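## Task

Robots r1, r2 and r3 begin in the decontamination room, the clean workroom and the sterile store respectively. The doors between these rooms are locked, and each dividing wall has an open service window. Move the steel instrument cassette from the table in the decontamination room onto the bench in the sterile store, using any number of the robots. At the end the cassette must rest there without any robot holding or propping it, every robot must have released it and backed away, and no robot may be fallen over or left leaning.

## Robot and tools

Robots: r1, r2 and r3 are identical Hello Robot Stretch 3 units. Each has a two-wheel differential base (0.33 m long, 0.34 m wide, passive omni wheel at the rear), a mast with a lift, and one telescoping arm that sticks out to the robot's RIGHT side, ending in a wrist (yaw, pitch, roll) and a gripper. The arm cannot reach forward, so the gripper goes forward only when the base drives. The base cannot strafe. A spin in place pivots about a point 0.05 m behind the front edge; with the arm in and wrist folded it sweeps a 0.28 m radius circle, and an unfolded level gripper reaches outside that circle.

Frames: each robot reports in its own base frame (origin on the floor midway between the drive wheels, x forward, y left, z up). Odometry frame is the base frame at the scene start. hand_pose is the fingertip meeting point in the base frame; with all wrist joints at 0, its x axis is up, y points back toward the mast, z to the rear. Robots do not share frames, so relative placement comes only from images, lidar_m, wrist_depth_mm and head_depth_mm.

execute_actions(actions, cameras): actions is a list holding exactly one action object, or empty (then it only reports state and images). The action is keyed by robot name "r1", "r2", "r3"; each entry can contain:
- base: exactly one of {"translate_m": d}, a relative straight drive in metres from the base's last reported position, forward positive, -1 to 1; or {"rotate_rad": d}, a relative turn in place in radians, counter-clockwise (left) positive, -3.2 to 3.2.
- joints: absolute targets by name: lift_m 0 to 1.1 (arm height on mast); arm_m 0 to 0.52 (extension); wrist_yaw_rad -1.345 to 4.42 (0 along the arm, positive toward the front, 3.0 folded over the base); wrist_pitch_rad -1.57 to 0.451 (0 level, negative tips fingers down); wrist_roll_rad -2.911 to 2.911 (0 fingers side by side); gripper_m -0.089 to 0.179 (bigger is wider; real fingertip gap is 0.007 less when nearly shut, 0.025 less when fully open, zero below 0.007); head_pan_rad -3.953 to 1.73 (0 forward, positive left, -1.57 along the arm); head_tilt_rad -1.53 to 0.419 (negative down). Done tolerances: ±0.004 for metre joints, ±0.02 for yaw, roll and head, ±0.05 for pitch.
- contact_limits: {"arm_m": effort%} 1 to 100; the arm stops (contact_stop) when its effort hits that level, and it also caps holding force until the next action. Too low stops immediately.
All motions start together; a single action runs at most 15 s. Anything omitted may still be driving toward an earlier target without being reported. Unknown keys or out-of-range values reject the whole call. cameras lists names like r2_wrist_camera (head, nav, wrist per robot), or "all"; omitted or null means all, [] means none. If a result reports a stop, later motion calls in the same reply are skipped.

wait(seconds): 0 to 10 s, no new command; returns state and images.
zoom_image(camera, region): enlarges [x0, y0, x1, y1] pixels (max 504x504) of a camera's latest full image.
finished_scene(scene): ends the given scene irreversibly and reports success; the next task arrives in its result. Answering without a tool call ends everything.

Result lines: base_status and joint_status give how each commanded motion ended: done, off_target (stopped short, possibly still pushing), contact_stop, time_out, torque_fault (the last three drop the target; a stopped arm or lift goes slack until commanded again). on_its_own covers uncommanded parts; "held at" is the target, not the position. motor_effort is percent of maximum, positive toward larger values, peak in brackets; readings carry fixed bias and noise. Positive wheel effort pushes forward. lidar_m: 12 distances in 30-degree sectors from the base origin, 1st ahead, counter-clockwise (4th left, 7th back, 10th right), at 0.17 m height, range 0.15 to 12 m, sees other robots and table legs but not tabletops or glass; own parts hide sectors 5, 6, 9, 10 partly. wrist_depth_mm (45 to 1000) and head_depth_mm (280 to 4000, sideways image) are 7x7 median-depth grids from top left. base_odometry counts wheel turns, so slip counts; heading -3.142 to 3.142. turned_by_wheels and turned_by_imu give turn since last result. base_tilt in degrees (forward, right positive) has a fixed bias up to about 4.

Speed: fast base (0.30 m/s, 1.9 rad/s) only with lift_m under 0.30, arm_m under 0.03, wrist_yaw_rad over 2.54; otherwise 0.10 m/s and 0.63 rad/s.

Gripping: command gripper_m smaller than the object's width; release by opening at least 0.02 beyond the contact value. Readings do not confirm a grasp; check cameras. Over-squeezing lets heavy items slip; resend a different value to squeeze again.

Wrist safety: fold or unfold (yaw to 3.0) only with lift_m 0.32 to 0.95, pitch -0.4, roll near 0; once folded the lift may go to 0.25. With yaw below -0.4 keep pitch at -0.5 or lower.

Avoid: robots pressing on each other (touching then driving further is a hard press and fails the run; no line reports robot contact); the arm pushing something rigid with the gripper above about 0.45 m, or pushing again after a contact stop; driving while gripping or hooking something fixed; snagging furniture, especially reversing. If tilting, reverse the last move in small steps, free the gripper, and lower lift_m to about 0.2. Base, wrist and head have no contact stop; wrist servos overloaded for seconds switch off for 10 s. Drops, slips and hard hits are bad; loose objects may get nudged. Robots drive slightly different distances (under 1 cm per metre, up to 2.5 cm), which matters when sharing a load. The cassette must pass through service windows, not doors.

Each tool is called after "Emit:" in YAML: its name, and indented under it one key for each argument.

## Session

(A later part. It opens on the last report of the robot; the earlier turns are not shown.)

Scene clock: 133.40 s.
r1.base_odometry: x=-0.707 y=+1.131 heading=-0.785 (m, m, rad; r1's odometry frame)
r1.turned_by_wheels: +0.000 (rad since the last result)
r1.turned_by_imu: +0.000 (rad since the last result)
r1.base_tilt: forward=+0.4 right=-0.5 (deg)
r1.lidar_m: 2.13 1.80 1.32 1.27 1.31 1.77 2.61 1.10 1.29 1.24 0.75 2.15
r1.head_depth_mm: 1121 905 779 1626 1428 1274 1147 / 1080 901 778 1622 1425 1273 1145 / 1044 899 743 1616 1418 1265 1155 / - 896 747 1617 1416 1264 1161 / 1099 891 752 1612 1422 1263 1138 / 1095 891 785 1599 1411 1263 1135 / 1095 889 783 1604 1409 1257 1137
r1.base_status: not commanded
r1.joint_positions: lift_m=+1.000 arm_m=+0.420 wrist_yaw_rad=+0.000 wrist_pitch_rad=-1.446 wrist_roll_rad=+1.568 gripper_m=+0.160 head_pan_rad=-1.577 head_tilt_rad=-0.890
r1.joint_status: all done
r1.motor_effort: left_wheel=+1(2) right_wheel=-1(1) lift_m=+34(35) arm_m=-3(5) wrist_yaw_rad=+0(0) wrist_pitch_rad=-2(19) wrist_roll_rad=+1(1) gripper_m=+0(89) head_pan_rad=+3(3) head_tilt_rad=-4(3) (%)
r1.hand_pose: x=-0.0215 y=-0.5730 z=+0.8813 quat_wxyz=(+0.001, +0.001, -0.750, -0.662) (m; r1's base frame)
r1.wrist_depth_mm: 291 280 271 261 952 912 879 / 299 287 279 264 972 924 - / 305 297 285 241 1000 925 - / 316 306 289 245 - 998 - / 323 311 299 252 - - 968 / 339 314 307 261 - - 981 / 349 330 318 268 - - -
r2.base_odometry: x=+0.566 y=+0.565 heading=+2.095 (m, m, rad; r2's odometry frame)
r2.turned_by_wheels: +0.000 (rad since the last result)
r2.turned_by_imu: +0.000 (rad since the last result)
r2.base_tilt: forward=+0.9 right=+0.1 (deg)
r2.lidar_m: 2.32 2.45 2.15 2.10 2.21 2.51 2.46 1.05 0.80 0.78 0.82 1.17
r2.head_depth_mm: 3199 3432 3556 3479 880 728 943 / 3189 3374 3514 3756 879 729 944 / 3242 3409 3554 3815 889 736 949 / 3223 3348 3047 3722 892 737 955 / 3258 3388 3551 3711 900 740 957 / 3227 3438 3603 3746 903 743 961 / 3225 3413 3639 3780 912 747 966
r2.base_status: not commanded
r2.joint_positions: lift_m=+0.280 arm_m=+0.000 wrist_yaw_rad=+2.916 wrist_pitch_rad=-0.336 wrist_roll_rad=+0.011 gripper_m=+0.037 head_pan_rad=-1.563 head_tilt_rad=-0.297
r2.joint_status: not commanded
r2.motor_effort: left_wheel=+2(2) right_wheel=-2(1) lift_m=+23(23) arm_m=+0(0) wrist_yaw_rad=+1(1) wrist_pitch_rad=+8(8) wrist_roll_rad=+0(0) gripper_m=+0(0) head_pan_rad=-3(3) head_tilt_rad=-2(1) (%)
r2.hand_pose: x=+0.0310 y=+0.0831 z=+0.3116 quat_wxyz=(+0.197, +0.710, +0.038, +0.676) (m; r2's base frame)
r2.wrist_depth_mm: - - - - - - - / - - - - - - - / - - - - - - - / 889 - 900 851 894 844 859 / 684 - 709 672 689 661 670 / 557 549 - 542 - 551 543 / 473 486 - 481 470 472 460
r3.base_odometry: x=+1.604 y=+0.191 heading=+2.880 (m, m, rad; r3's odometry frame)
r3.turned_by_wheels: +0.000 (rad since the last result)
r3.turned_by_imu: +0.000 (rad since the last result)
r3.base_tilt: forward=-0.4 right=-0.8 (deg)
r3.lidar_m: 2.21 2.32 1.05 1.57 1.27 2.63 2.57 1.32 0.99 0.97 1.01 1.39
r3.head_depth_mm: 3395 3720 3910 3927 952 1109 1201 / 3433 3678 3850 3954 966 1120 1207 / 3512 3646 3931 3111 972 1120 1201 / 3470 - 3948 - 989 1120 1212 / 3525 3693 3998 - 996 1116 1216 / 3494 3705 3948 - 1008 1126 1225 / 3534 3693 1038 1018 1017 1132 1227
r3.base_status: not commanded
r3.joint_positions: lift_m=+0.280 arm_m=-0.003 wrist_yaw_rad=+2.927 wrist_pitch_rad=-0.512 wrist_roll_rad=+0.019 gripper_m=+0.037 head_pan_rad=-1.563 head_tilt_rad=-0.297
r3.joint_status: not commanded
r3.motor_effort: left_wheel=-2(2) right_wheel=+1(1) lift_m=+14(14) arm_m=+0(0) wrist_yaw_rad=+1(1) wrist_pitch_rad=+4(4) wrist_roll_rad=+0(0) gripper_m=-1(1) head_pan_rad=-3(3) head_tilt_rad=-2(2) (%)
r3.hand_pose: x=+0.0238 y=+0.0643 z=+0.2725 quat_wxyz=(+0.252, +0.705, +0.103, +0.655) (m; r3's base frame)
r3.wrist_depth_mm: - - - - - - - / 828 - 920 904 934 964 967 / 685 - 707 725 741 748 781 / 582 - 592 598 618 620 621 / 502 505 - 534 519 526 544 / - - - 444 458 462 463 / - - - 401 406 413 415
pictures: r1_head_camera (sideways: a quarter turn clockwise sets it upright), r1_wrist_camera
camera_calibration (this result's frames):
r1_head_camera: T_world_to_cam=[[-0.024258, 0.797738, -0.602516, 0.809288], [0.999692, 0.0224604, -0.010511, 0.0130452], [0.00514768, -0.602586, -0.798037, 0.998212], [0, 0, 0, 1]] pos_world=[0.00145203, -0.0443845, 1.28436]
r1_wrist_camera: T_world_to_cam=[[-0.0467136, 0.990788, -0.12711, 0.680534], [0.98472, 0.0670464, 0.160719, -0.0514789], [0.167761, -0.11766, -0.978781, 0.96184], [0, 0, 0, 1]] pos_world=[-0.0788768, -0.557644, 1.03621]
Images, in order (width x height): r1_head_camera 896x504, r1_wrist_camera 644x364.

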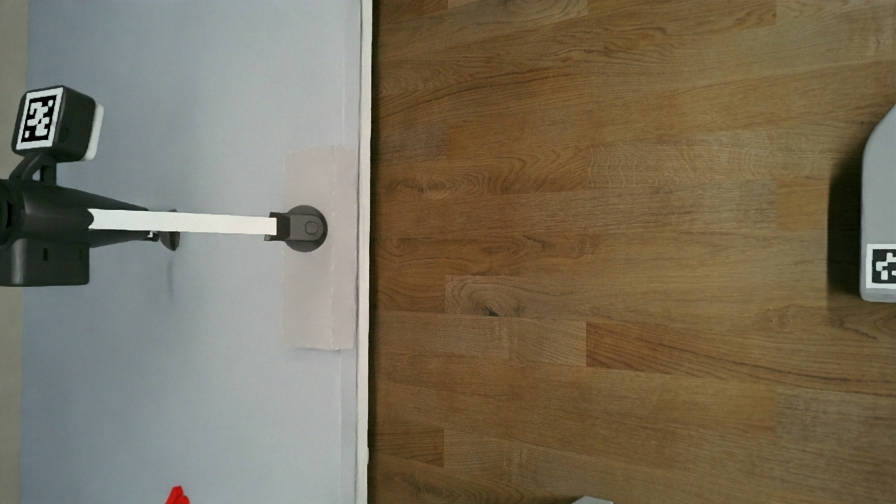

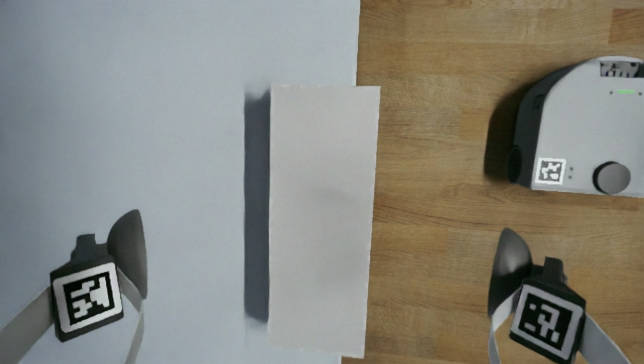

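Emit:
execute_actions:
  actions:
    - {"r1":{"joints":{"lift_m":0.908,"arm_m":0.43}}}
  cameras: []

Emit:
execute_actions:
  actions:
    - {"r1":{"joints":{"gripper_m":0.0}}}
  cameras: []

Emit:
execute_actions:
  actions:
    - {"r1":{"joints":{"arm_m":0.40}}}
  cameras: []

Emit:
execute_actions:
  actions:
    - {"r1":{"joints":{"gripper_m":0.16,"lift_m":1.0}}}
  cameras: ["r1_wrist_camera"]

Emit:
execute_actions:
  actions:
    - {"r1":{"joints":{"arm_m":0.0,"gripper_m":0.08}}}
  cameras: []

Emit:
execute_actions:
  actions:
    - {"r1":{"joints":{"wrist_pitch_rad":0.0,"lift_m":0.76}}}
  cameras: ["r1_wrist_camera","r1_head_camera"]

Scene clock: 141.57 s.
r1.base_odometry: x=-0.707 y=+1.131 heading=-0.785 (m, m, rad; r1's odometry frame)
r1.turned_by_wheels: +0.000 (rad since the last result)
r1.turned_by_imu: +0.000 (rad since the last result)
r1.base_tilt: forward=+0.3 right=-0.5 (deg)
r1.lidar_m: 2.13 1.80 1.32 1.27 1.31 1.77 2.61 1.10 1.30 1.24 0.75 2.14
r1.head_depth_mm: - - 777 1618 1424 1274 1145 / 1049 878 776 1624 1428 1269 1146 / - 856 744 1619 1424 1265 1158 / 1144 - 740 1612 1415 1270 1155 / 1102 893 752 1615 1413 1261 1139 / 1096 890 784 1605 1409 1260 1138 / 1092 889 783 1605 1405 1257 1140
r1.base_status: not commanded
r1.joint_positions: lift_m=+0.908 arm_m=+0.430 wrist_yaw_rad=+0.000 wrist_pitch_rad=-1.446 wrist_roll_rad=+1.568 gripper_m=+0.160 head_pan_rad=-1.577 head_tilt_rad=-0.890
r1.joint_status: all done
r1.motor_effort: left_wheel=+2(2) right_wheel=-1(1) lift_m=+28(30) arm_m=+4(5) wrist_yaw_rad=+0(0) wrist_pitch_rad=-2(2) wrist_roll_rad=+1(1) gripper_m=+0(0) head_pan_rad=+3(3) head_tilt_rad=-3(3) (%)
r1.hand_pose: x=-0.0215 y=-0.5824 z=+0.7896 quat_wxyz=(+0.001, +0.001, -0.750, -0.662) (m; r1's base frame)
r1.wrist_depth_mm: 194 187 179 173 867 821 797 / 199 192 184 147 858 850 - / 205 196 188 150 890 845 - / 209 203 192 153 927 903 - / 216 205 198 157 957 907 895 / - 211 202 161 966 932 913 / 230 219 209 166 - 960 903
r2.base_odometry: x=+0.566 y=+0.565 heading=+2.095 (m, m, rad; r2's odometry frame)
r2.turned_by_wheels: +0.000 (rad since the last result)
r2.turned_by_imu: +0.000 (rad since the last result)
r2.base_tilt: forward=+1.0 right=+0.1 (deg)
r2.lidar_m: 2.31 2.45 2.15 2.10 2.22 2.52 2.46 1.05 0.80 0.78 0.82 1.18
r2.head_depth_mm: 3214 3390 3526 3505 878 726 945 / 3181 3489 3536 3722 883 729 944 / 3198 3367 3552 3735 889 733 947 / 3233 3405 2747 3836 891 734 950 / 3226 3374 3520 3798 901 740 958 / 3219 3410 3595 3730 904 744 958 / 3236 3453 3589 3758 904 742 964
r2.base_status: not commanded
r2.joint_positions: lift_m=+0.280 arm_m=+0.000 wrist_yaw_rad=+2.916 wrist_pitch_rad=-0.336 wrist_roll_rad=+0.011 gripper_m=+0.037 head_pan_rad=-1.563 head_tilt_rad=-0.297
r2.joint_status: not commanded
r2.motor_effort: left_wheel=+2(1) right_wheel=-2(2) lift_m=+22(23) arm_m=+0(0) wrist_yaw_rad=+1(0) wrist_pitch_rad=+8(8) wrist_roll_rad=+0(0) gripper_m=+0(0) head_pan_rad=-3(3) head_tilt_rad=-2(2) (%)
r2.hand_pose: x=+0.0310 y=+0.0831 z=+0.3116 quat_wxyz=(+0.197, +0.710, +0.038, +0.676) (m; r2's base frame)
r2.wrist_depth_mm: - - - - - - - / - - - - - - - / - - - - - - - / 863 - 906 852 852 860 861 / 686 - 704 674 691 656 668 / 564 551 - 538 - 542 542 / 474 487 - 480 467 465 462
r3.base_odometry: x=+1.604 y=+0.191 heading=+2.880 (m, m, rad; r3's odometry frame)
r3.turned_by_wheels: +0.000 (rad since the last result)
r3.turned_by_imu: +0.001 (rad since the last result)
r3.base_tilt: forward=-0.4 right=-0.8 (deg)
r3.lidar_m: 2.21 2.32 1.05 1.57 1.26 2.64 2.57 1.32 0.99 0.97 1.01 1.39
r3.head_depth_mm: 3412 3656 3803 3905 952 1102 1191 / 3403 3689 3876 3991 964 1112 1198 / 3390 3632 3931 3086 970 1113 1211 / 3499 - 3945 - 983 1111 1213 / 3463 3606 3998 - 997 1125 1219 / 3489 3727 3920 - 1005 1129 1215 / 3456 3629 1041 1022 1022 1135 1229
r3.base_status: not commanded
r3.joint_positions: lift_m=+0.280 arm_m=-0.003 wrist_yaw_rad=+2.927 wrist_pitch_rad=-0.512 wrist_roll_rad=+0.019 gripper_m=+0.037 head_pan_rad=-1.563 head_tilt_rad=-0.297
r3.joint_status: not commanded
r3.motor_effort: left_wheel=-2(2) right_wheel=+1(1) lift_m=+14(14) arm_m=+0(0) wrist_yaw_rad=+1(0) wrist_pitch_rad=+4(4) wrist_roll_rad=+0(0) gripper_m=+0(1) head_pan_rad=-2(2) head_tilt_rad=-2(2) (%)
r3.hand_pose: x=+0.0238 y=+0.0643 z=+0.2725 quat_wxyz=(+0.252, +0.705, +0.103, +0.655) (m; r3's base frame)
r3.wrist_depth_mm: - - - - - - - / 822 - 890 910 944 967 974 / 687 - 701 732 750 764 763 / 573 - 607 606 627 624 649 / 497 503 - 533 519 531 533 / - - - 446 463 459 467 / - - - 402 403 410 411
pictures: none
No camera images: the call's "cameras" was empty. Leave "cameras" out to get every camera's image.

Scene clock: 143.67 s.
r1.base_odometry: x=-0.707 y=+1.131 heading=-0.785 (m, m, rad; r1's odometry frame)
r1.turned_by_wheels: +0.000 (rad since the last result)
r1.turned_by_imu: +0.000 (rad since the last result)
r1.base_tilt: forward=+0.4 right=-0.5 (deg)
r1.lidar_m: 2.13 1.80 1.33 1.27 1.31 1.78 2.60 1.11 1.29 1.24 0.75 2.14
r1.head_depth_mm: - - 786 1614 1430 1272 1147 / 1047 880 778 1631 1424 1270 1146 / - 856 744 1613 1416 1270 1161 / 1149 850 741 1616 1423 1262 1156 / 1101 896 752 1614 1419 1258 1144 / 1098 891 784 1617 1419 1262 1137 / 1096 889 784 1602 1410 1258 1132
r1.base_status: not commanded
r1.joint_positions: lift_m=+0.908 arm_m=+0.430 wrist_yaw_rad=+0.000 wrist_pitch_rad=-1.443 wrist_roll_rad=+1.568 gripper_m=+0.002 head_pan_rad=-1.577 head_tilt_rad=-0.890
r1.joint_status: all done
r1.motor_effort: left_wheel=+1(1) right_wheel=+0(1) lift_m=+25(28) arm_m=+4(4) wrist_yaw_rad=+0(0) wrist_pitch_rad=-3(4) wrist_roll_rad=+1(1) gripper_m=-35(100) head_pan_rad=+3(3) head_tilt_rad=-4(3) (%)
r1.hand_pose: x=-0.0215 y=-0.5832 z=+0.7897 quat_wxyz=(+0.001, +0.001, -0.751, -0.661) (m; r1's base frame)
r1.wrist_depth_mm: 196 189 181 174 873 830 800 / 201 193 184 148 877 840 - / 208 199 190 149 888 874 - / 213 203 195 153 934 899 - / 220 211 163 158 940 907 871 / 225 218 167 161 155 932 902 / 232 221 210 165 - 973 911
r2.base_odometry: x=+0.566 y=+0.565 heading=+2.095 (m, m, rad; r2's odometry frame)
r2.turned_by_wheels: +0.000 (rad since the last result)
r2.turned_by_imu: +0.000 (rad since the last result)
r2.base_tilt: forward=+1.0 right=+0.2 (deg)
r2.lidar_m: 2.31 2.44 2.15 2.10 2.21 2.51 2.46 1.05 0.80 0.78 0.82 1.17
r2.head_depth_mm: 3250 3453 3530 3489 879 728 944 / 3231 3390 3510 3776 885 731 946 / 3219 3383 3541 3717 885 731 951 / 3223 3333 2751 3736 893 735 949 / 3201 3382 3583 3766 899 740 956 / 3248 3364 3655 3739 904 744 958 / 3244 3411 3663 3814 908 746 964
r2.base_status: not commanded
r2.joint_positions: lift_m=+0.280 arm_m=+0.000 wrist_yaw_rad=+2.916 wrist_pitch_rad=-0.336 wrist_roll_rad=+0.011 gripper_m=+0.037 head_pan_rad=-1.563 head_tilt_rad=-0.297
r2.joint_status: not commanded
r2.motor_effort: left_wheel=+2(2) right_wheel=-2(2) lift_m=+22(23) arm_m=+0(0) wrist_yaw_rad=+0(1) wrist_pitch_rad=+8(8) wrist_roll_rad=+0(1) gripper_m=+1(0) head_pan_rad=-3(3) head_tilt_rad=-2(1) (%)
r2.hand_pose: x=+0.0310 y=+0.0831 z=+0.3116 quat_wxyz=(+0.197, +0.710, +0.038, +0.676) (m; r2's base frame)
r2.wrist_depth_mm: - - - - - - - / - - - - - - - / - - - - - - - / 886 - 876 880 859 853 826 / 697 - 702 684 686 665 654 / 554 558 - 534 - 542 541 / 471 489 - 478 467 463 471
r3.base_odometry: x=+1.604 y=+0.191 heading=+2.880 (m, m, rad; r3's odometry frame)
r3.turned_by_wheels: +0.000 (rad since the last result)
r3.turned_by_imu: +0.000 (rad since the last result)
r3.base_tilt: forward=-0.4 right=-0.9 (deg)
r3.lidar_m: 2.21 2.32 1.05 1.57 1.27 2.63 2.56 1.32 0.99 0.96 1.01 1.38
r3.head_depth_mm: 3379 3647 3853 3857 952 1110 1206 / 3419 3583 3968 - 966 1117 1204 / 3460 3647 3906 3076 970 1113 1207 / 3502 - 3982 - 989 1117 1210 / 3450 3637 3937 - 997 1120 1217 / 3487 3712 3914 - 1016 1128 1223 / 3421 3637 1035 1014 1021 1126 1226
r3.base_status: not commanded
r3.joint_positions: lift_m=+0.280 arm_m=-0.003 wrist_yaw_rad=+2.927 wrist_pitch_rad=-0.512 wrist_roll_rad=+0.019 gripper_m=+0.037 head_pan_rad=-1.563 head_tilt_rad=-0.297
r3.joint_status: not commanded
r3.motor_effort: left_wheel=-2(2) right_wheel=+1(1) lift_m=+14(14) arm_m=+0(0) wrist_yaw_rad=+1(0) wrist_pitch_rad=+4(4) wrist_roll_rad=+0(0) gripper_m=-1(1) head_pan_rad=-2(2) head_tilt_rad=-1(2) (%)
r3.hand_pose: x=+0.0238 y=+0.0643 z=+0.2725 quat_wxyz=(+0.252, +0.705, +0.103, +0.655) (m; r3's base frame)
r3.wrist_depth_mm: - - - - - - - / 834 - 900 905 949 971 - / 678 - 695 727 725 747 762 / 585 - 604 616 612 636 636 / 498 503 - 522 530 532 532 / - - - 436 458 462 462 / - - - 402 401 409 416
pictures: none
No camera images: the call's "cameras" was empty. Leave "cameras" out to get every camera's image.

Scene clock: 144.87 s.
r1.base_odometry: x=-0.707 y=+1.131 heading=-0.785 (m, m, rad; r1's odometry frame)
r1.turned_by_wheels: +0.000 (rad since the last result)
r1.turned_by_imu: +0.000 (rad since the last result)
r1.base_tilt: forward=+0.4 right=-0.5 (deg)
r1.lidar_m: 2.13 1.81 1.32 1.27 1.31 1.78 2.61 1.10 1.30 1.24 0.75 2.15
r1.head_depth_mm: - - 778 1610 1426 1271 1147 / - 881 775 1615 1420 1273 1145 / - 855 725 1627 1425 1264 1155 / 1141 - 725 1615 1426 1270 1156 / 1106 896 752 1608 1416 1266 1140 / 1096 889 788 1608 1411 1261 1139 / 1095 887 785 1613 1412 1258 1137
r1.base_status: not commanded
r1.joint_positions: lift_m=+0.908 arm_m=+0.400 wrist_yaw_rad=+0.000 wrist_pitch_rad=-1.409 wrist_roll_rad=+1.568 gripper_m=+0.009 head_pan_rad=-1.577 head_tilt_rad=-0.890
r1.joint_status: all done
r1.on_its_own: gripper_m is held at +0.007, not at your +0.000, by its stall guard, which is still easing
r1.motor_effort: left_wheel=+2(2) right_wheel=+0(0) lift_m=+25(25) arm_m=-5(7) wrist_yaw_rad=+0(0) wrist_pitch_rad=-19(19) wrist_roll_rad=+1(1) gripper_m=-32(34) head_pan_rad=+3(3) head_tilt_rad=-3(3) (%)
r1.hand_pose: x=-0.0215 y=-0.5626 z=+0.7902 quat_wxyz=(+0.001, +0.001, -0.762, -0.648) (m; r1's base frame)
r1.wrist_depth_mm: 202 193 184 180 886 812 809 / 209 199 183 148 870 828 - / 212 204 159 151 893 876 - / 219 209 164 154 937 880 - / 227 214 165 158 951 909 850 / 232 223 170 162 - 921 888 / 240 227 176 165 - 948 911
r2.base_odometry: x=+0.566 y=+0.565 heading=+2.095 (m, m, rad; r2's odometry frame)
r2.turned_by_wheels: +0.000 (rad since the last result)
r2.turned_by_imu: +0.000 (rad since the last result)
r2.base_tilt: forward=+0.9 right=+0.0 (deg)
r2.lidar_m: 2.32 2.45 2.15 2.10 2.22 2.51 2.46 1.05 0.80 0.78 0.82 1.17
r2.head_depth_mm: 3194 3300 3553 3511 879 725 944 / 3164 3401 3589 3713 885 728 943 / 3208 3399 3537 3686 891 731 948 / 3235 3368 2737 3752 889 737 952 / 3234 3397 3515 3757 898 739 956 / 3247 3392 3594 3751 901 740 958 / 3237 3424 3589 3811 908 744 964
r2.base_status: not commanded
r2.joint_positions: lift_m=+0.280 arm_m=+0.000 wrist_yaw_rad=+2.916 wrist_pitch_rad=-0.336 wrist_roll_rad=+0.011 gripper_m=+0.037 head_pan_rad=-1.563 head_tilt_rad=-0.297
r2.joint_status: not commanded
r2.motor_effort: left_wheel=+1(3) right_wheel=-2(1) lift_m=+22(23) arm_m=+0(0) wrist_yaw_rad=+1(1) wrist_pitch_rad=+8(8) wrist_roll_rad=+0(0) gripper_m=+1(1) head_pan_rad=-3(3) head_tilt_rad=-1(1) (%)
r2.hand_pose: x=+0.0310 y=+0.0831 z=+0.3116 quat_wxyz=(+0.197, +0.710, +0.038, +0.676) (m; r2's base frame)
r2.wrist_depth_mm: - - - - - - - / - - - - - - - / - - - - - - - / 870 - 855 879 879 863 849 / 685 - 714 687 692 665 656 / 550 559 - 541 - 553 543 / 474 482 - 477 465 461 457
r3.base_odometry: x=+1.604 y=+0.191 heading=+2.880 (m, m, rad; r3's odometry frame)
r3.turned_by_wheels: +0.000 (rad since the last result)
r3.turned_by_imu: +0.000 (rad since the last result)
r3.base_tilt: forward=-0.6 right=-0.7 (deg)
r3.lidar_m: 2.20 2.32 1.05 1.57 1.27 2.63 2.57 1.32 0.99 0.96 1.01 1.39
r3.head_depth_mm: 3378 3650 3963 3940 948 1105 1199 / 3447 3679 3863 3935 964 1109 1209 / 3440 3591 - 3070 974 1109 1210 / 3464 - 3977 - 984 1124 1209 / 3439 3704 3814 - 992 1120 1219 / 3470 3753 3903 - 1007 1125 1224 / 3525 3656 1039 1016 1017 1130 1220
r3.base_status: not commanded
r3.joint_positions: lift_m=+0.280 arm_m=-0.003 wrist_yaw_rad=+2.927 wrist_pitch_rad=-0.512 wrist_roll_rad=+0.019 gripper_m=+0.037 head_pan_rad=-1.563 head_tilt_rad=-0.297
r3.joint_status: not commanded
r3.motor_effort: left_wheel=-3(2) right_wheel=+1(1) lift_m=+14(14) arm_m=+0(0) wrist_yaw_rad=+1(0) wrist_pitch_rad=+4(4) wrist_roll_rad=+0(0) gripper_m=-1(0) head_pan_rad=-3(2) head_tilt_rad=-2(2) (%)
r3.hand_pose: x=+0.0238 y=+0.0643 z=+0.2725 quat_wxyz=(+0.252, +0.705, +0.103, +0.655) (m; r3's base frame)
r3.wrist_depth_mm: - - - - - - - / 822 - 900 907 915 957 986 / 688 - 716 733 737 751 766 / 575 - 585 594 610 625 634 / 499 507 - 529 529 531 542 / - - - 443 462 469 473 / - - - 398 403 411 418
pictures: none
No camera images: the call's "cameras" was empty. Leave "cameras" out to get every camera's image.

Scene clock: 146.87 s.
r1.base_odometry: x=-0.707 y=+1.131 heading=-0.785 (m, m, rad; r1's odometry frame)
r1.turned_by_wheels: +0.000 (rad since the last result)
r1.turned_by_imu: +0.000 (rad since the last result)
r1.base_tilt: forward=+0.3 right=-0.4 (deg)
r1.lidar_m: 2.13 1.80 1.32 1.27 1.31 1.78 2.61 1.10 1.29 1.24 0.75 2.14
r1.head_depth_mm: 1121 906 779 1620 1428 1272 1151 / 1177 904 776 1619 1422 1268 1150 / 1042 898 776 1619 1418 1267 1159 / - 895 773 1617 1416 1266 1156 / 1098 895 770 1608 1417 1261 1140 / 1097 891 784 1602 1414 1259 1135 / 1095 888 784 1605 1405 1258 1139
r1.base_status: not commanded
r1.joint_positions: lift_m=+1.000 arm_m=+0.400 wrist_yaw_rad=+0.000 wrist_pitch_rad=-1.446 wrist_roll_rad=+1.568 gripper_m=+0.160 head_pan_rad=-1.577 head_tilt_rad=-0.890
r1.joint_status: all done
r1.motor_effort: left_wheel=+1(2) right_wheel=-1(1) lift_m=+34(38) arm_m=-3(5) wrist_yaw_rad=+0(0) wrist_pitch_rad=-2(19) wrist_roll_rad=+1(1) gripper_m=+1(88) head_pan_rad=+3(3) head_tilt_rad=-4(3) (%)
r1.hand_pose: x=-0.0215 y=-0.5529 z=+0.8813 quat_wxyz=(+0.001, +0.001, -0.750, -0.662) (m; r1's base frame)
r1.wrist_depth_mm: 293 281 269 265 925 917 877 / 300 287 277 273 967 939 - / 307 296 282 277 - 959 - / 317 304 291 289 - 957 - / 326 313 297 293 - - 969 / 338 317 307 307 - - 982 / 344 331 315 829 - - -
r2.base_odometry: x=+0.566 y=+0.565 heading=+2.095 (m, m, rad; r2's odometry frame)
r2.turned_by_wheels: +0.000 (rad since the last result)
r2.turned_by_imu: +0.000 (rad since the last result)
r2.base_tilt: forward=+0.7 right=+0.0 (deg)
r2.lidar_m: 2.31 2.45 2.15 2.10 2.22 2.52 2.46 1.05 0.80 0.78 0.82 1.18
r2.head_depth_mm: 3197 3308 3558 3449 879 728 940 / 3205 3402 3519 3691 883 731 946 / 3194 3396 3517 3737 886 731 948 / 3231 3355 3017 3684 893 738 954 / 3201 3391 3497 3793 898 741 956 / 3260 3398 3583 3795 900 743 962 / 3239 3438 3647 3766 912 747 963
r2.base_status: not commanded
r2.joint_positions: lift_m=+0.280 arm_m=+0.000 wrist_yaw_rad=+2.916 wrist_pitch_rad=-0.336 wrist_roll_rad=+0.011 gripper_m=+0.037 head_pan_rad=-1.563 head_tilt_rad=-0.297
r2.joint_status: not commanded
r2.motor_effort: left_wheel=+2(3) right_wheel=-2(1) lift_m=+22(23) arm_m=+0(0) wrist_yaw_rad=+1(0) wrist_pitch_rad=+8(8) wrist_roll_rad=+0(1) gripper_m=+0(1) head_pan_rad=-3(3) head_tilt_rad=-2(2) (%)
r2.hand_pose: x=+0.0310 y=+0.0831 z=+0.3116 quat_wxyz=(+0.197, +0.710, +0.038, +0.676) (m; r2's base frame)
r2.wrist_depth_mm: - - - - - - - / - - - - - - - / - - - - - - - / 866 - 882 874 851 867 867 / 692 - 709 683 687 655 659 / 551 562 - 549 - 538 544 / 476 486 - 479 462 461 472
r3.base_odometry: x=+1.604 y=+0.191 heading=+2.880 (m, m, rad; r3's odometry frame)
r3.turned_by_wheels: +0.000 (rad since the last result)
r3.turned_by_imu: +0.000 (rad since the last result)
r3.base_tilt: forward=-0.5 right=-0.6 (deg)
r3.lidar_m: 2.20 2.32 1.05 1.57 1.27 2.64 2.56 1.32 0.99 0.97 1.02 1.39
r3.head_depth_mm: 3482 3652 3904 3962 951 1109 1197 / 3447 3714 3792 3977 962 1114 1204 / 3425 3581 3972 3074 975 1119 1208 / 3466 - 3958 - 986 1121 1207 / 3536 3679 3945 - 999 1123 1217 / 3476 3646 3969 - 1008 1126 1224 / 3439 3630 1041 1020 1018 1135 1228
r3.base_status: not commanded
r3.joint_positions: lift_m=+0.280 arm_m=-0.003 wrist_yaw_rad=+2.927 wrist_pitch_rad=-0.512 wrist_roll_rad=+0.019 gripper_m=+0.037 head_pan_rad=-1.563 head_tilt_rad=-0.297
r3.joint_status: not commanded
r3.motor_effort: left_wheel=-1(2) right_wheel=+1(1) lift_m=+14(14) arm_m=+0(0) wrist_yaw_rad=+1(1) wrist_pitch_rad=+4(4) wrist_roll_rad=+0(0) gripper_m=-1(1) head_pan_rad=-2(2) head_tilt_rad=-2(2) (%)
r3.hand_pose: x=+0.0238 y=+0.0643 z=+0.2725 quat_wxyz=(+0.252, +0.705, +0.103, +0.655) (m; r3's base frame)
r3.wrist_depth_mm: - - - - - - - / 839 - 922 922 934 957 987 / 689 - 714 728 739 760 774 / 579 - 598 608 610 609 631 / 494 498 - 523 535 544 538 / - - - 443 458 462 463 / - - - 405 399 410 416
pictures: r1_wrist_camera
camera_calibration (this result's frames):
r1_wrist_camera: T_world_to_cam=[[-0.0467678, 0.990788, -0.127088, 0.660688], [0.984717, 0.0670968, 0.160721, -0.0527945], [0.167768, -0.117629, -0.978784, 0.964213], [0, 0, 0, 1]] pos_world=[-0.0788772, -0.53764, 1.03621]
Images, in order (width x height): r1_wrist_camera 644x364.

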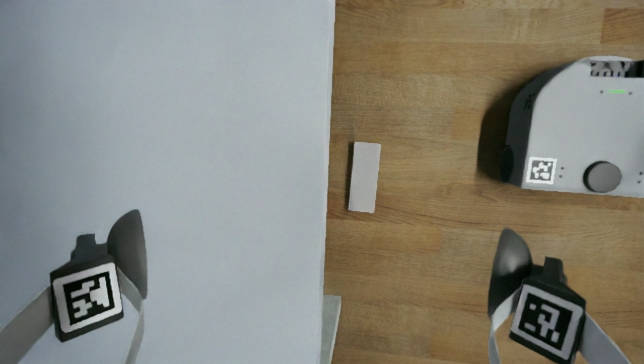

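Scene clock: 151.00 s.
r1.base_odometry: x=-0.707 y=+1.131 heading=-0.785 (m, m, rad; r1's odometry frame)
r1.turned_by_wheels: +0.000 (rad since the last result)
r1.turned_by_imu: +0.000 (rad since the last result)
r1.base_tilt: forward=+0.3 right=-0.4 (deg)
r1.lidar_m: 2.13 1.80 1.33 1.27 1.31 1.78 2.60 1.10 1.29 1.24 0.75 2.15
r1.head_depth_mm: 1142 - - - - 1229 1148 / 1120 - - - - 1251 1146 / 1110 978 - - - - 1155 / 1106 925 771 1645 - 1227 1156 / 1105 896 768 1610 1471 1237 1140 / 1096 892 785 1606 1410 1258 1141 / 1091 887 783 1611 1402 1261 1137
r1.base_status: not commanded
r1.joint_positions: lift_m=+1.000 arm_m=+0.001 wrist_yaw_rad=+0.000 wrist_pitch_rad=-1.447 wrist_roll_rad=+1.568 gripper_m=+0.080 head_pan_rad=-1.577 head_tilt_rad=-0.890
r1.joint_status: all done
joint sent to its limit — the command would take r1.arm_m past its lower limit, so that joint was sent only as far as its limit.
r1.motor_effort: left_wheel=+1(1) right_wheel=-1(1) lift_m=+34(34) arm_m=-4(5) wrist_yaw_rad=+0(0) wrist_pitch_rad=-2(2) wrist_roll_rad=+1(1) gripper_m=-1(89) head_pan_rad=+2(3) head_tilt_rad=-4(3) (%)
r1.hand_pose: x=-0.0215 y=-0.1539 z=+0.8813 quat_wxyz=(+0.001, +0.001, -0.749, -0.662) (m; r1's base frame)
r1.wrist_depth_mm: - - - - 951 911 907 / - - - - - 929 909 / - - - - - 953 922 / - - - - - 978 956 / - - - - - - 961 / - - - - - - - / - 877 - - - - -
r2.base_odometry: x=+0.566 y=+0.565 heading=+2.095 (m, m, rad; r2's odometry frame)
r2.turned_by_wheels: +0.000 (rad since the last result)
r2.turned_by_imu: +0.000 (rad since the last result)
r2.base_tilt: forward=+0.9 right=+0.0 (deg)
r2.lidar_m: 2.32 2.45 2.15 2.10 2.22 2.51 2.46 1.04 0.80 0.78 0.82 1.18
r2.head_depth_mm: 3183 3396 3541 3492 878 725 944 / 3210 3390 3475 3733 885 730 945 / 3211 3394 3545 3731 889 729 948 / 3228 3403 2734 3714 894 734 952 / 3220 3353 3565 3783 896 738 954 / 3273 3416 3577 3796 903 744 958 / 3245 3434 3672 3793 907 749 966
r2.base_status: not commanded
r2.joint_positions: lift_m=+0.280 arm_m=+0.000 wrist_yaw_rad=+2.916 wrist_pitch_rad=-0.336 wrist_roll_rad=+0.011 gripper_m=+0.037 head_pan_rad=-1.563 head_tilt_rad=-0.297
r2.joint_status: not commanded
r2.motor_effort: left_wheel=+1(2) right_wheel=-2(1) lift_m=+22(23) arm_m=+0(0) wrist_yaw_rad=+1(0) wrist_pitch_rad=+8(8) wrist_roll_rad=+1(0) gripper_m=+0(0) head_pan_rad=-3(3) head_tilt_rad=-1(2) (%)
r2.hand_pose: x=+0.0310 y=+0.0831 z=+0.3116 quat_wxyz=(+0.197, +0.710, +0.038, +0.676) (m; r2's base frame)
r2.wrist_depth_mm: - - - - - - - / - - - - - - - / - - - - - - - / 882 - 874 849 878 848 863 / 677 - 693 671 689 664 666 / 566 559 - 539 - 549 547 / 473 489 - 482 467 466 463
r3.base_odometry: x=+1.604 y=+0.191 heading=+2.880 (m, m, rad; r3's odometry frame)
r3.turned_by_wheels: +0.000 (rad since the last result)
r3.turned_by_imu: +0.001 (rad since the last result)
r3.base_tilt: forward=-0.5 right=-0.8 (deg)
r3.lidar_m: 2.21 2.31 1.05 1.57 1.27 2.63 2.57 1.32 0.99 0.97 1.01 1.39
r3.head_depth_mm: 3430 3641 3830 3905 954 1114 1202 / 3441 3642 3839 3937 961 1111 1206 / 3534 3546 3921 3081 972 1117 1206 / 3490 - - - 988 1121 1208 / 3440 3673 3967 - 998 1128 1216 / 3502 3714 3880 - 1010 1130 1218 / 3440 3657 1039 1017 1016 1126 1219
r3.base_status: not commanded
r3.joint_positions: lift_m=+0.280 arm_m=-0.003 wrist_yaw_rad=+2.927 wrist_pitch_rad=-0.512 wrist_roll_rad=+0.019 gripper_m=+0.037 head_pan_rad=-1.563 head_tilt_rad=-0.297
r3.joint_status: not commanded
r3.motor_effort: left_wheel=-2(2) right_wheel=+2(1) lift_m=+14(14) arm_m=-1(0) wrist_yaw_rad=+1(1) wrist_pitch_rad=+4(4) wrist_roll_rad=+0(0) gripper_m=-1(1) head_pan_rad=-3(2) head_tilt_rad=-1(2) (%)
r3.hand_pose: x=+0.0238 y=+0.0643 z=+0.2725 quat_wxyz=(+0.252, +0.705, +0.103, +0.655) (m; r3's base frame)
r3.wrist_depth_mm: - - - - - - - / 833 - 874 920 917 948 - / 693 - 725 735 741 755 766 / 572 - 603 600 616 613 640 / 499 500 - 527 525 531 535 / - - - 444 461 464 466 / - - - 403 401 404 408
pictures: none
No camera images: the call's "cameras" was empty. Leave "cameras" out to get every camera's image.

Scene clock: 154.00 s.
r1.base_odometry: x=-0.707 y=+1.131 heading=-0.785 (m, m, rad; r1's odometry frame)
r1.turned_by_wheels: +0.000 (rad since the last result)
r1.turned_by_imu: +0.000 (rad since the last result)
r1.base_tilt: forward=+0.3 right=-0.5 (deg)
r1.lidar_m: 2.13 1.81 1.32 1.27 1.31 1.78 2.60 1.10 1.30 1.24 0.75 2.14
r1.head_depth_mm: 1122 906 778 1623 1439 - - / 1116 904 778 1616 1472 - 1117 / 1113 900 776 1619 1459 - 1139 / 1111 897 771 1611 - - 1157 / 1099 895 770 1615 1412 1264 1140 / 1100 891 784 1603 1409 1259 1136 / 1095 888 784 1594 1402 1254 1134
r1.base_status: not commanded
r1.joint_positions: lift_m=+0.760 arm_m=+0.001 wrist_yaw_rad=+0.000 wrist_pitch_rad=-0.021 wrist_roll_rad=+1.568 gripper_m=+0.080 head_pan_rad=-1.577 head_tilt_rad=-0.890
r1.joint_status: all done
r1.motor_effort: left_wheel=+2(1) right_wheel=-1(1) lift_m=+28(28) arm_m=-4(4) wrist_yaw_rad=+0(0) wrist_pitch_rad=+9(9) wrist_roll_rad=+1(1) gripper_m=+0(1) head_pan_rad=+3(3) head_tilt_rad=-4(4) (%)
r1.hand_pose: x=-0.0213 y=-0.4020 z=+0.8691 quat_wxyz=(+0.002, +0.000, -1.000, -0.011) (m; r1's base frame)
r1.wrist_depth_mm: - - - - 459 346 973 / - - - - 447 354 - / - - - - 436 362 - / - - - - 415 - - / - - - - 471 - - / - - - - 547 - - / - - - - 396 - -
r2.base_odometry: x=+0.566 y=+0.565 heading=+2.095 (m, m, rad; r2's odometry frame)
r2.turned_by_wheels: +0.000 (rad since the last result)
r2.turned_by_imu: +0.000 (rad since the last result)
r2.base_tilt: forward=+0.8 right=+0.2 (deg)
r2.lidar_m: 2.31 2.45 2.15 2.10 2.21 2.52 2.45 1.05 0.80 0.78 0.82 1.18
r2.head_depth_mm: 3190 3412 3555 3516 878 727 941 / 3220 3369 3513 3698 884 729 945 / 3191 3374 3545 3735 888 731 950 / 3218 3392 2756 3768 893 737 954 / 3202 3418 3599 3756 899 738 956 / 3185 3383 3623 3725 907 741 957 / 3287 3472 3662 3803 908 748 962
r2.base_status: not commanded
r2.joint_positions: lift_m=+0.280 arm_m=+0.000 wrist_yaw_rad=+2.916 wrist_pitch_rad=-0.336 wrist_roll_rad=+0.011 gripper_m=+0.037 head_pan_rad=-1.563 head_tilt_rad=-0.297
r2.joint_status: not commanded
r2.motor_effort: left_wheel=+1(2) right_wheel=-2(1) lift_m=+22(23) arm_m=+0(0) wrist_yaw_rad=+0(1) wrist_pitch_rad=+8(8) wrist_roll_rad=+1(1) gripper_m=+0(0) head_pan_rad=-3(3) head_tilt_rad=-1(1) (%)
r2.hand_pose: x=+0.0310 y=+0.0831 z=+0.3116 quat_wxyz=(+0.197, +0.710, +0.038, +0.676) (m; r2's base frame)
r2.wrist_depth_mm: - - - - - - - / - - - - - - - / - - - - - - - / 895 - 875 895 856 865 835 / 694 - 697 678 673 660 672 / 563 558 - 538 - 538 541 / 467 480 - 479 457 468 461
r3.base_odometry: x=+1.604 y=+0.191 heading=+2.880 (m, m, rad; r3's odometry frame)
r3.turned_by_wheels: +0.000 (rad since the last result)
r3.turned_by_imu: +0.000 (rad since the last result)
r3.base_tilt: forward=-0.5 right=-0.8 (deg)
r3.lidar_m: 2.21 2.32 1.05 1.57 1.27 2.64 2.57 1.32 0.99 0.96 1.01 1.39
r3.head_depth_mm: 3397 3612 3821 3894 951 1107 1200 / 3462 3605 3831 3982 962 1110 1198 / 3455 3550 3956 3097 974 1116 1201 / 3482 - - - 981 1121 1207 / 3428 3660 3957 - 997 1126 1207 / 3533 3719 3898 - 1008 1133 1220 / 3450 3607 1036 1022 1015 1133 1229
r3.base_status: not commanded
r3.joint_positions: lift_m=+0.280 arm_m=-0.003 wrist_yaw_rad=+2.927 wrist_pitch_rad=-0.512 wrist_roll_rad=+0.019 gripper_m=+0.037 head_pan_rad=-1.563 head_tilt_rad=-0.297
r3.joint_status: not commanded
r3.motor_effort: left_wheel=-2(2) right_wheel=+1(1) lift_m=+14(14) arm_m=+0(0) wrist_yaw_rad=+1(0) wrist_pitch_rad=+4(4) wrist_roll_rad=+0(0) gripper_m=-1(0) head_pan_rad=-2(2) head_tilt_rad=-3(1) (%)
r3.hand_pose: x=+0.0238 y=+0.0643 z=+0.2725 quat_wxyz=(+0.252, +0.705, +0.103, +0.655) (m; r3's base frame)
r3.wrist_depth_mm: - - - - - - - / 826 - 881 911 932 938 937 / 682 - 721 722 740 749 771 / 582 - 587 596 608 621 640 / 500 496 - 537 527 535 531 / - - - 439 461 465 473 / - - - 399 403 413 411
pictures: r1_head_camera (sideways: a quarter turn clockwise sets it upright), r1_wrist_camera
camera_calibration (this result's frames):
r1_head_camera: T_world_to_cam=[[-0.0243242, 0.797736, -0.602516, 0.809289], [0.999691, 0.0225433, -0.010511, 0.0130453], [0.00519767, -0.602586, -0.798037, 0.998211], [0, 0, 0, 1]] pos_world=[0.00145572, -0.0443849, 1.28436]
r1_wrist_camera: T_world_to_cam=[[-0.0472686, 0.0184741, -0.998711, 0.876249], [0.984523, 0.169781, -0.0434565, 0.157524], [0.168759, -0.985309, -0.0262135, -0.206693], [0, 0, 0, 1]] pos_world=[-0.0787858, -0.246589, 0.876547]
Images, in order (width x height): r1_head_camera 896x504, r1_wrist_camera 644x364.

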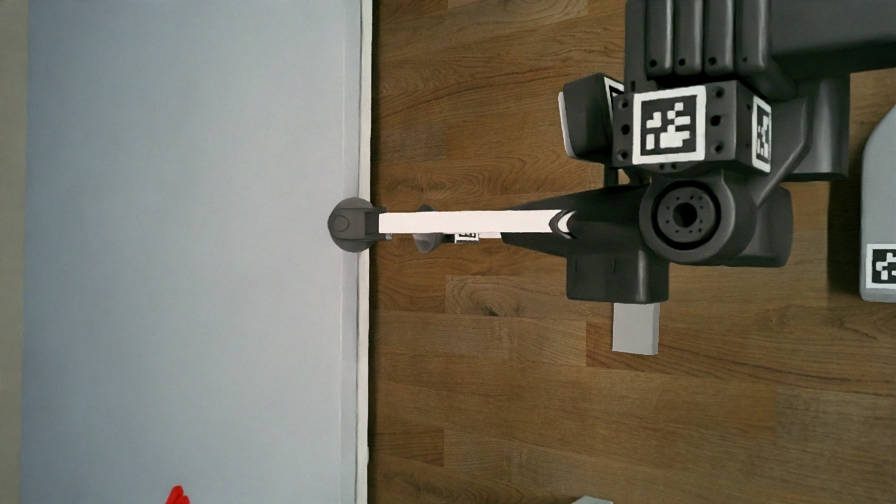

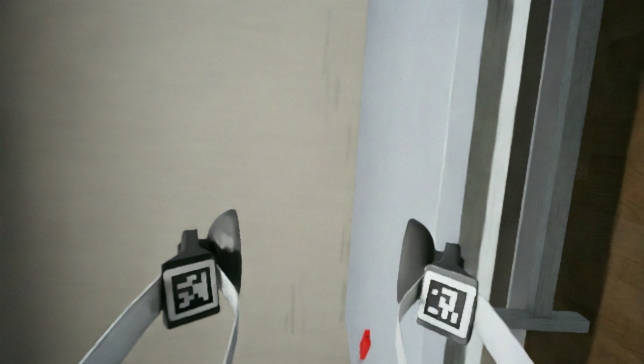

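Emit:
execute_actions:
  actions:
    - {"r1":{"base":{"translate_m":0.09},"joints":{"wrist_pitch_rad":-1.57,"lift_m":0.3,"gripper_m":0.15}}}
  cameras: []

Emit:
execute_actions:
  actions:
    - {"r1":{"joints":{"arm_m":0.413}}}
  cameras: ["r1_wrist_camera"]

Scene clock: 164.37 s.
r1.base_odometry: x=-0.644 y=+1.067 heading=-0.785 (m, m, rad; r1's odometry frame)
r1.turned_by_wheels: +0.000 (rad since the last result)
r1.turned_by_imu: +0.001 (rad since the last result)
r1.base_tilt: forward=+0.4 right=-0.5 (deg)
r1.lidar_m: 2.04 1.81 1.32 1.27 1.31 1.79 2.70 1.18 1.30 1.24 0.70 2.13
r1.head_depth_mm: 1121 907 777 1630 1425 1274 1149 / 1115 906 779 1620 1427 1273 1152 / 1110 900 775 1625 1422 1266 1187 / 1111 899 773 1606 1421 1265 1174 / 1106 895 771 1605 1417 1263 1146 / 1096 888 768 1602 1413 1255 1139 / 1095 889 782 1607 1361 1262 1131
r1.base_status: done
r1.joint_positions: lift_m=+0.300 arm_m=+0.001 wrist_yaw_rad=+0.000 wrist_pitch_rad=-1.563 wrist_roll_rad=+1.568 gripper_m=+0.150 head_pan_rad=-1.577 head_tilt_rad=-0.890
r1.joint_status: all done
r1.motor_effort: left_wheel=+2(7) right_wheel=-1(4) lift_m=+29(26) arm_m=-3(3) wrist_yaw_rad=+0(0) wrist_pitch_rad=-3(9) wrist_roll_rad=+1(1) gripper_m=+0(88) head_pan_rad=+3(3) head_tilt_rad=-4(4) (%)
r1.hand_pose: x=-0.0215 y=-0.1239 z=+0.1824 quat_wxyz=(+0.001, +0.001, -0.710, -0.705) (m; r1's base frame)
r1.wrist_depth_mm: 327 325 323 - - - - / 330 329 328 - - - - / 339 339 335 - - - - / 353 349 348 - - - - / 359 356 354 - - - - / 375 367 365 - - - - / 384 379 374 378 374 - -
r2.base_odometry: x=+0.566 y=+0.565 heading=+2.095 (m, m, rad; r2's odometry frame)
r2.turned_by_wheels: +0.000 (rad since the last result)
r2.turned_by_imu: +0.001 (rad since the last result)
r2.base_tilt: forward=+0.9 right=+0.0 (deg)
r2.lidar_m: 2.32 2.45 2.15 2.10 2.21 2.52 2.46 1.05 0.80 0.78 0.82 1.18
r2.head_depth_mm: 3194 3365 3468 3532 879 727 942 / 3213 3375 3523 3702 883 729 944 / 3207 3379 3483 3745 885 732 950 / 3186 3361 3610 3762 895 735 957 / 3158 3401 3507 3674 897 737 957 / 3290 3394 3550 3806 898 743 960 / 3253 3468 3652 3736 909 745 963
r2.base_status: not commanded
r2.joint_positions: lift_m=+0.280 arm_m=+0.000 wrist_yaw_rad=+2.916 wrist_pitch_rad=-0.336 wrist_roll_rad=+0.011 gripper_m=+0.037 head_pan_rad=-1.563 head_tilt_rad=-0.297
r2.joint_status: not commanded
r2.motor_effort: left_wheel=+2(1) right_wheel=-1(1) lift_m=+21(23) arm_m=+0(0) wrist_yaw_rad=+1(0) wrist_pitch_rad=+8(8) wrist_roll_rad=+0(0) gripper_m=+0(0) head_pan_rad=-3(3) head_tilt_rad=-2(1) (%)
r2.hand_pose: x=+0.0310 y=+0.0831 z=+0.3116 quat_wxyz=(+0.197, +0.710, +0.038, +0.676) (m; r2's base frame)
r2.wrist_depth_mm: - - - - - - - / - - - - - - - / - - - - - - - / 863 - 873 871 867 841 856 / 676 - 706 664 689 673 677 / 547 559 - 542 - 556 548 / 469 478 - 487 461 465 453
r3.base_odometry: x=+1.604 y=+0.191 heading=+2.880 (m, m, rad; r3's odometry frame)
r3.turned_by_wheels: +0.000 (rad since the last result)
r3.turned_by_imu: +0.001 (rad since the last result)
r3.base_tilt: forward=-0.5 right=-0.7 (deg)
r3.lidar_m: 2.21 2.31 1.05 1.57 1.26 2.64 2.56 1.32 0.99 0.96 1.01 1.39
r3.head_depth_mm: 3446 3602 3889 3871 955 1112 1200 / 3427 3642 3949 3950 964 1112 1204 / 3418 3567 3928 3032 971 1120 1201 / 3488 - - - 982 1120 1216 / 3467 3707 3847 - 999 1131 1217 / 3512 3653 - - 1010 1126 1224 / 3453 3652 1040 1018 1020 1126 1224
r3.base_status: not commanded
r3.joint_positions: lift_m=+0.280 arm_m=-0.003 wrist_yaw_rad=+2.927 wrist_pitch_rad=-0.512 wrist_roll_rad=+0.019 gripper_m=+0.037 head_pan_rad=-1.563 head_tilt_rad=-0.297
r3.joint_status: not commanded
r3.motor_effort: left_wheel=-2(2) right_wheel=+1(2) lift_m=+14(14) arm_m=+0(0) wrist_yaw_rad=+0(1) wrist_pitch_rad=+4(4) wrist_roll_rad=+0(0) gripper_m=-1(0) head_pan_rad=-2(2) head_tilt_rad=-2(1) (%)
r3.hand_pose: x=+0.0238 y=+0.0643 z=+0.2725 quat_wxyz=(+0.252, +0.705, +0.103, +0.655) (m; r3's base frame)
r3.wrist_depth_mm: - - - - - - - / 837 - 897 904 946 974 959 / 692 - 715 733 728 768 770 / 575 - 602 608 621 629 639 / 497 502 - 527 528 536 535 / - - - 443 458 463 472 / - - - 402 404 416 412
pictures: none
No camera images: the call's "cameras" was empty. Leave "cameras" out to get every camera's image.

Scene clock: 168.60 s.
r1.base_odometry: x=-0.644 y=+1.067 heading=-0.785 (m, m, rad; r1's odometry frame)
r1.turned_by_wheels: +0.000 (rad since the last result)
r1.turned_by_imu: +0.000 (rad since the last result)
r1.base_tilt: forward=+0.4 right=-0.5 (deg)
r1.lidar_m: 2.04 1.80 1.33 1.27 1.31 1.78 2.70 1.18 1.29 1.24 0.70 2.12
r1.head_depth_mm: 1124 905 780 1623 1429 1275 1146 / 1117 904 778 1629 1422 1266 1151 / 1110 901 774 1645 1398 1269 1161 / 1107 900 772 1641 1393 1266 1158 / 1103 894 771 1615 1417 1260 1139 / 1099 890 767 1602 1412 1260 1137 / 1094 889 782 1606 1360 1255 1135
r1.base_status: not commanded
r1.joint_positions: lift_m=+0.300 arm_m=+0.413 wrist_yaw_rad=+0.000 wrist_pitch_rad=-1.564 wrist_roll_rad=+1.568 gripper_m=+0.150 head_pan_rad=-1.577 head_tilt_rad=-0.890
r1.joint_status: all done
r1.motor_effort: left_wheel=+1(2) right_wheel=-1(1) lift_m=+28(28) arm_m=+4(3) wrist_yaw_rad=+0(0) wrist_pitch_rad=-3(3) wrist_roll_rad=+1(1) gripper_m=+0(0) head_pan_rad=+3(3) head_tilt_rad=-4(4) (%)
r1.hand_pose: x=-0.0215 y=-0.5351 z=+0.1824 quat_wxyz=(+0.001, +0.001, -0.709, -0.705) (m; r1's base frame)
r1.wrist_depth_mm: 325 324 320 315 316 310 310 / 335 329 329 299 322 319 317 / 342 338 334 305 331 330 325 / 349 348 343 308 343 339 337 / 355 352 357 321 347 348 343 / 367 368 365 360 356 - 350 / 388 375 373 365 363 370 360
r2.base_odometry: x=+0.566 y=+0.565 heading=+2.095 (m, m, rad; r2's odometry frame)
r2.turned_by_wheels: +0.000 (rad since the last result)
r2.turned_by_imu: +0.000 (rad since the last result)
r2.base_tilt: forward=+0.6 right=+0.1 (deg)
r2.lidar_m: 2.32 2.44 2.15 2.10 2.21 2.52 2.46 1.05 0.80 0.78 0.82 1.18
r2.head_depth_mm: 3213 3377 3542 3558 876 725 943 / 3213 3349 3501 3729 884 729 949 / 3226 3387 3502 3746 885 733 951 / 3210 3366 3562 3683 892 735 951 / 3249 3407 3539 3757 893 738 953 / 3264 3479 3613 3759 903 742 960 / 3223 3426 3611 3753 910 745 965
r2.base_status: not commanded
r2.joint_positions: lift_m=+0.280 arm_m=+0.000 wrist_yaw_rad=+2.916 wrist_pitch_rad=-0.336 wrist_roll_rad=+0.011 gripper_m=+0.037 head_pan_rad=-1.563 head_tilt_rad=-0.297
r2.joint_status: not commanded
r2.motor_effort: left_wheel=+2(2) right_wheel=-1(2) lift_m=+22(23) arm_m=+0(0) wrist_yaw_rad=+1(1) wrist_pitch_rad=+8(8) wrist_roll_rad=+0(0) gripper_m=-1(1) head_pan_rad=-3(3) head_tilt_rad=-2(2) (%)
r2.hand_pose: x=+0.0310 y=+0.0831 z=+0.3116 quat_wxyz=(+0.197, +0.710, +0.038, +0.676) (m; r2's base frame)
r2.wrist_depth_mm: - - - - - - - / - - - - - - - / - - - - - - - / 892 - 862 884 846 843 852 / 701 - 702 669 695 658 660 / 574 553 - 548 - 551 539 / 475 489 - 474 469 463 459
r3.base_odometry: x=+1.604 y=+0.191 heading=+2.880 (m, m, rad; r3's odometry frame)
r3.turned_by_wheels: +0.000 (rad since the last result)
r3.turned_by_imu: +0.001 (rad since the last result)
r3.base_tilt: forward=-0.4 right=-0.8 (deg)
r3.lidar_m: 2.21 2.32 1.05 1.57 1.26 2.64 2.57 1.32 0.99 0.97 1.01 1.39
r3.head_depth_mm: 3460 3637 3810 3850 950 1108 1198 / 3463 3597 3881 3938 960 1109 1196 / 3410 3647 3900 3121 976 1121 1205 / 3448 - - - 990 1120 1214 / 3435 3613 3878 - 996 1122 1218 / 3490 3669 3935 - 1007 1130 1217 / 3475 3628 1043 1020 1013 1133 1223
r3.base_status: not commanded
r3.joint_positions: lift_m=+0.280 arm_m=-0.003 wrist_yaw_rad=+2.927 wrist_pitch_rad=-0.512 wrist_roll_rad=+0.019 gripper_m=+0.037 head_pan_rad=-1.563 head_tilt_rad=-0.297
r3.joint_status: not commanded
r3.motor_effort: left_wheel=-2(2) right_wheel=+1(1) lift_m=+13(14) arm_m=+0(0) wrist_yaw_rad=-1(1) wrist_pitch_rad=+4(4) wrist_roll_rad=+0(0) gripper_m=-1(0) head_pan_rad=-2(2) head_tilt_rad=-2(2) (%)
r3.hand_pose: x=+0.0238 y=+0.0643 z=+0.2725 quat_wxyz=(+0.252, +0.705, +0.103, +0.655) (m; r3's base frame)
r3.wrist_depth_mm: - - - - - - - / 840 - 904 938 939 952 992 / 686 - 713 736 735 742 771 / 573 - 601 602 611 615 636 / 498 504 - 532 523 535 533 / - - - 449 457 468 464 / - - - 405 396 408 413
pictures: r1_wrist_camera
camera_calibration (this result's frames):
r1_wrist_camera: T_world_to_cam=[[-0.0464137, 0.998879, -0.00933713, 0.537024], [0.984738, 0.0473222, 0.167484, 0.046515], [0.167738, -0.00142108, -0.985831, 0.345737], [0, 0, 0, 1]] pos_world=[-0.0788732, -0.538132, 0.338062]
Images, in order (width x height): r1_wrist_camera 644x364.

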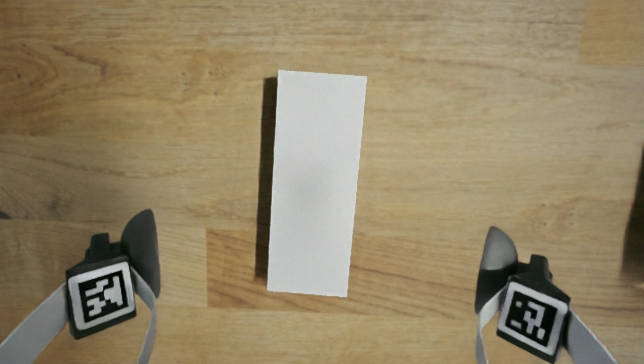

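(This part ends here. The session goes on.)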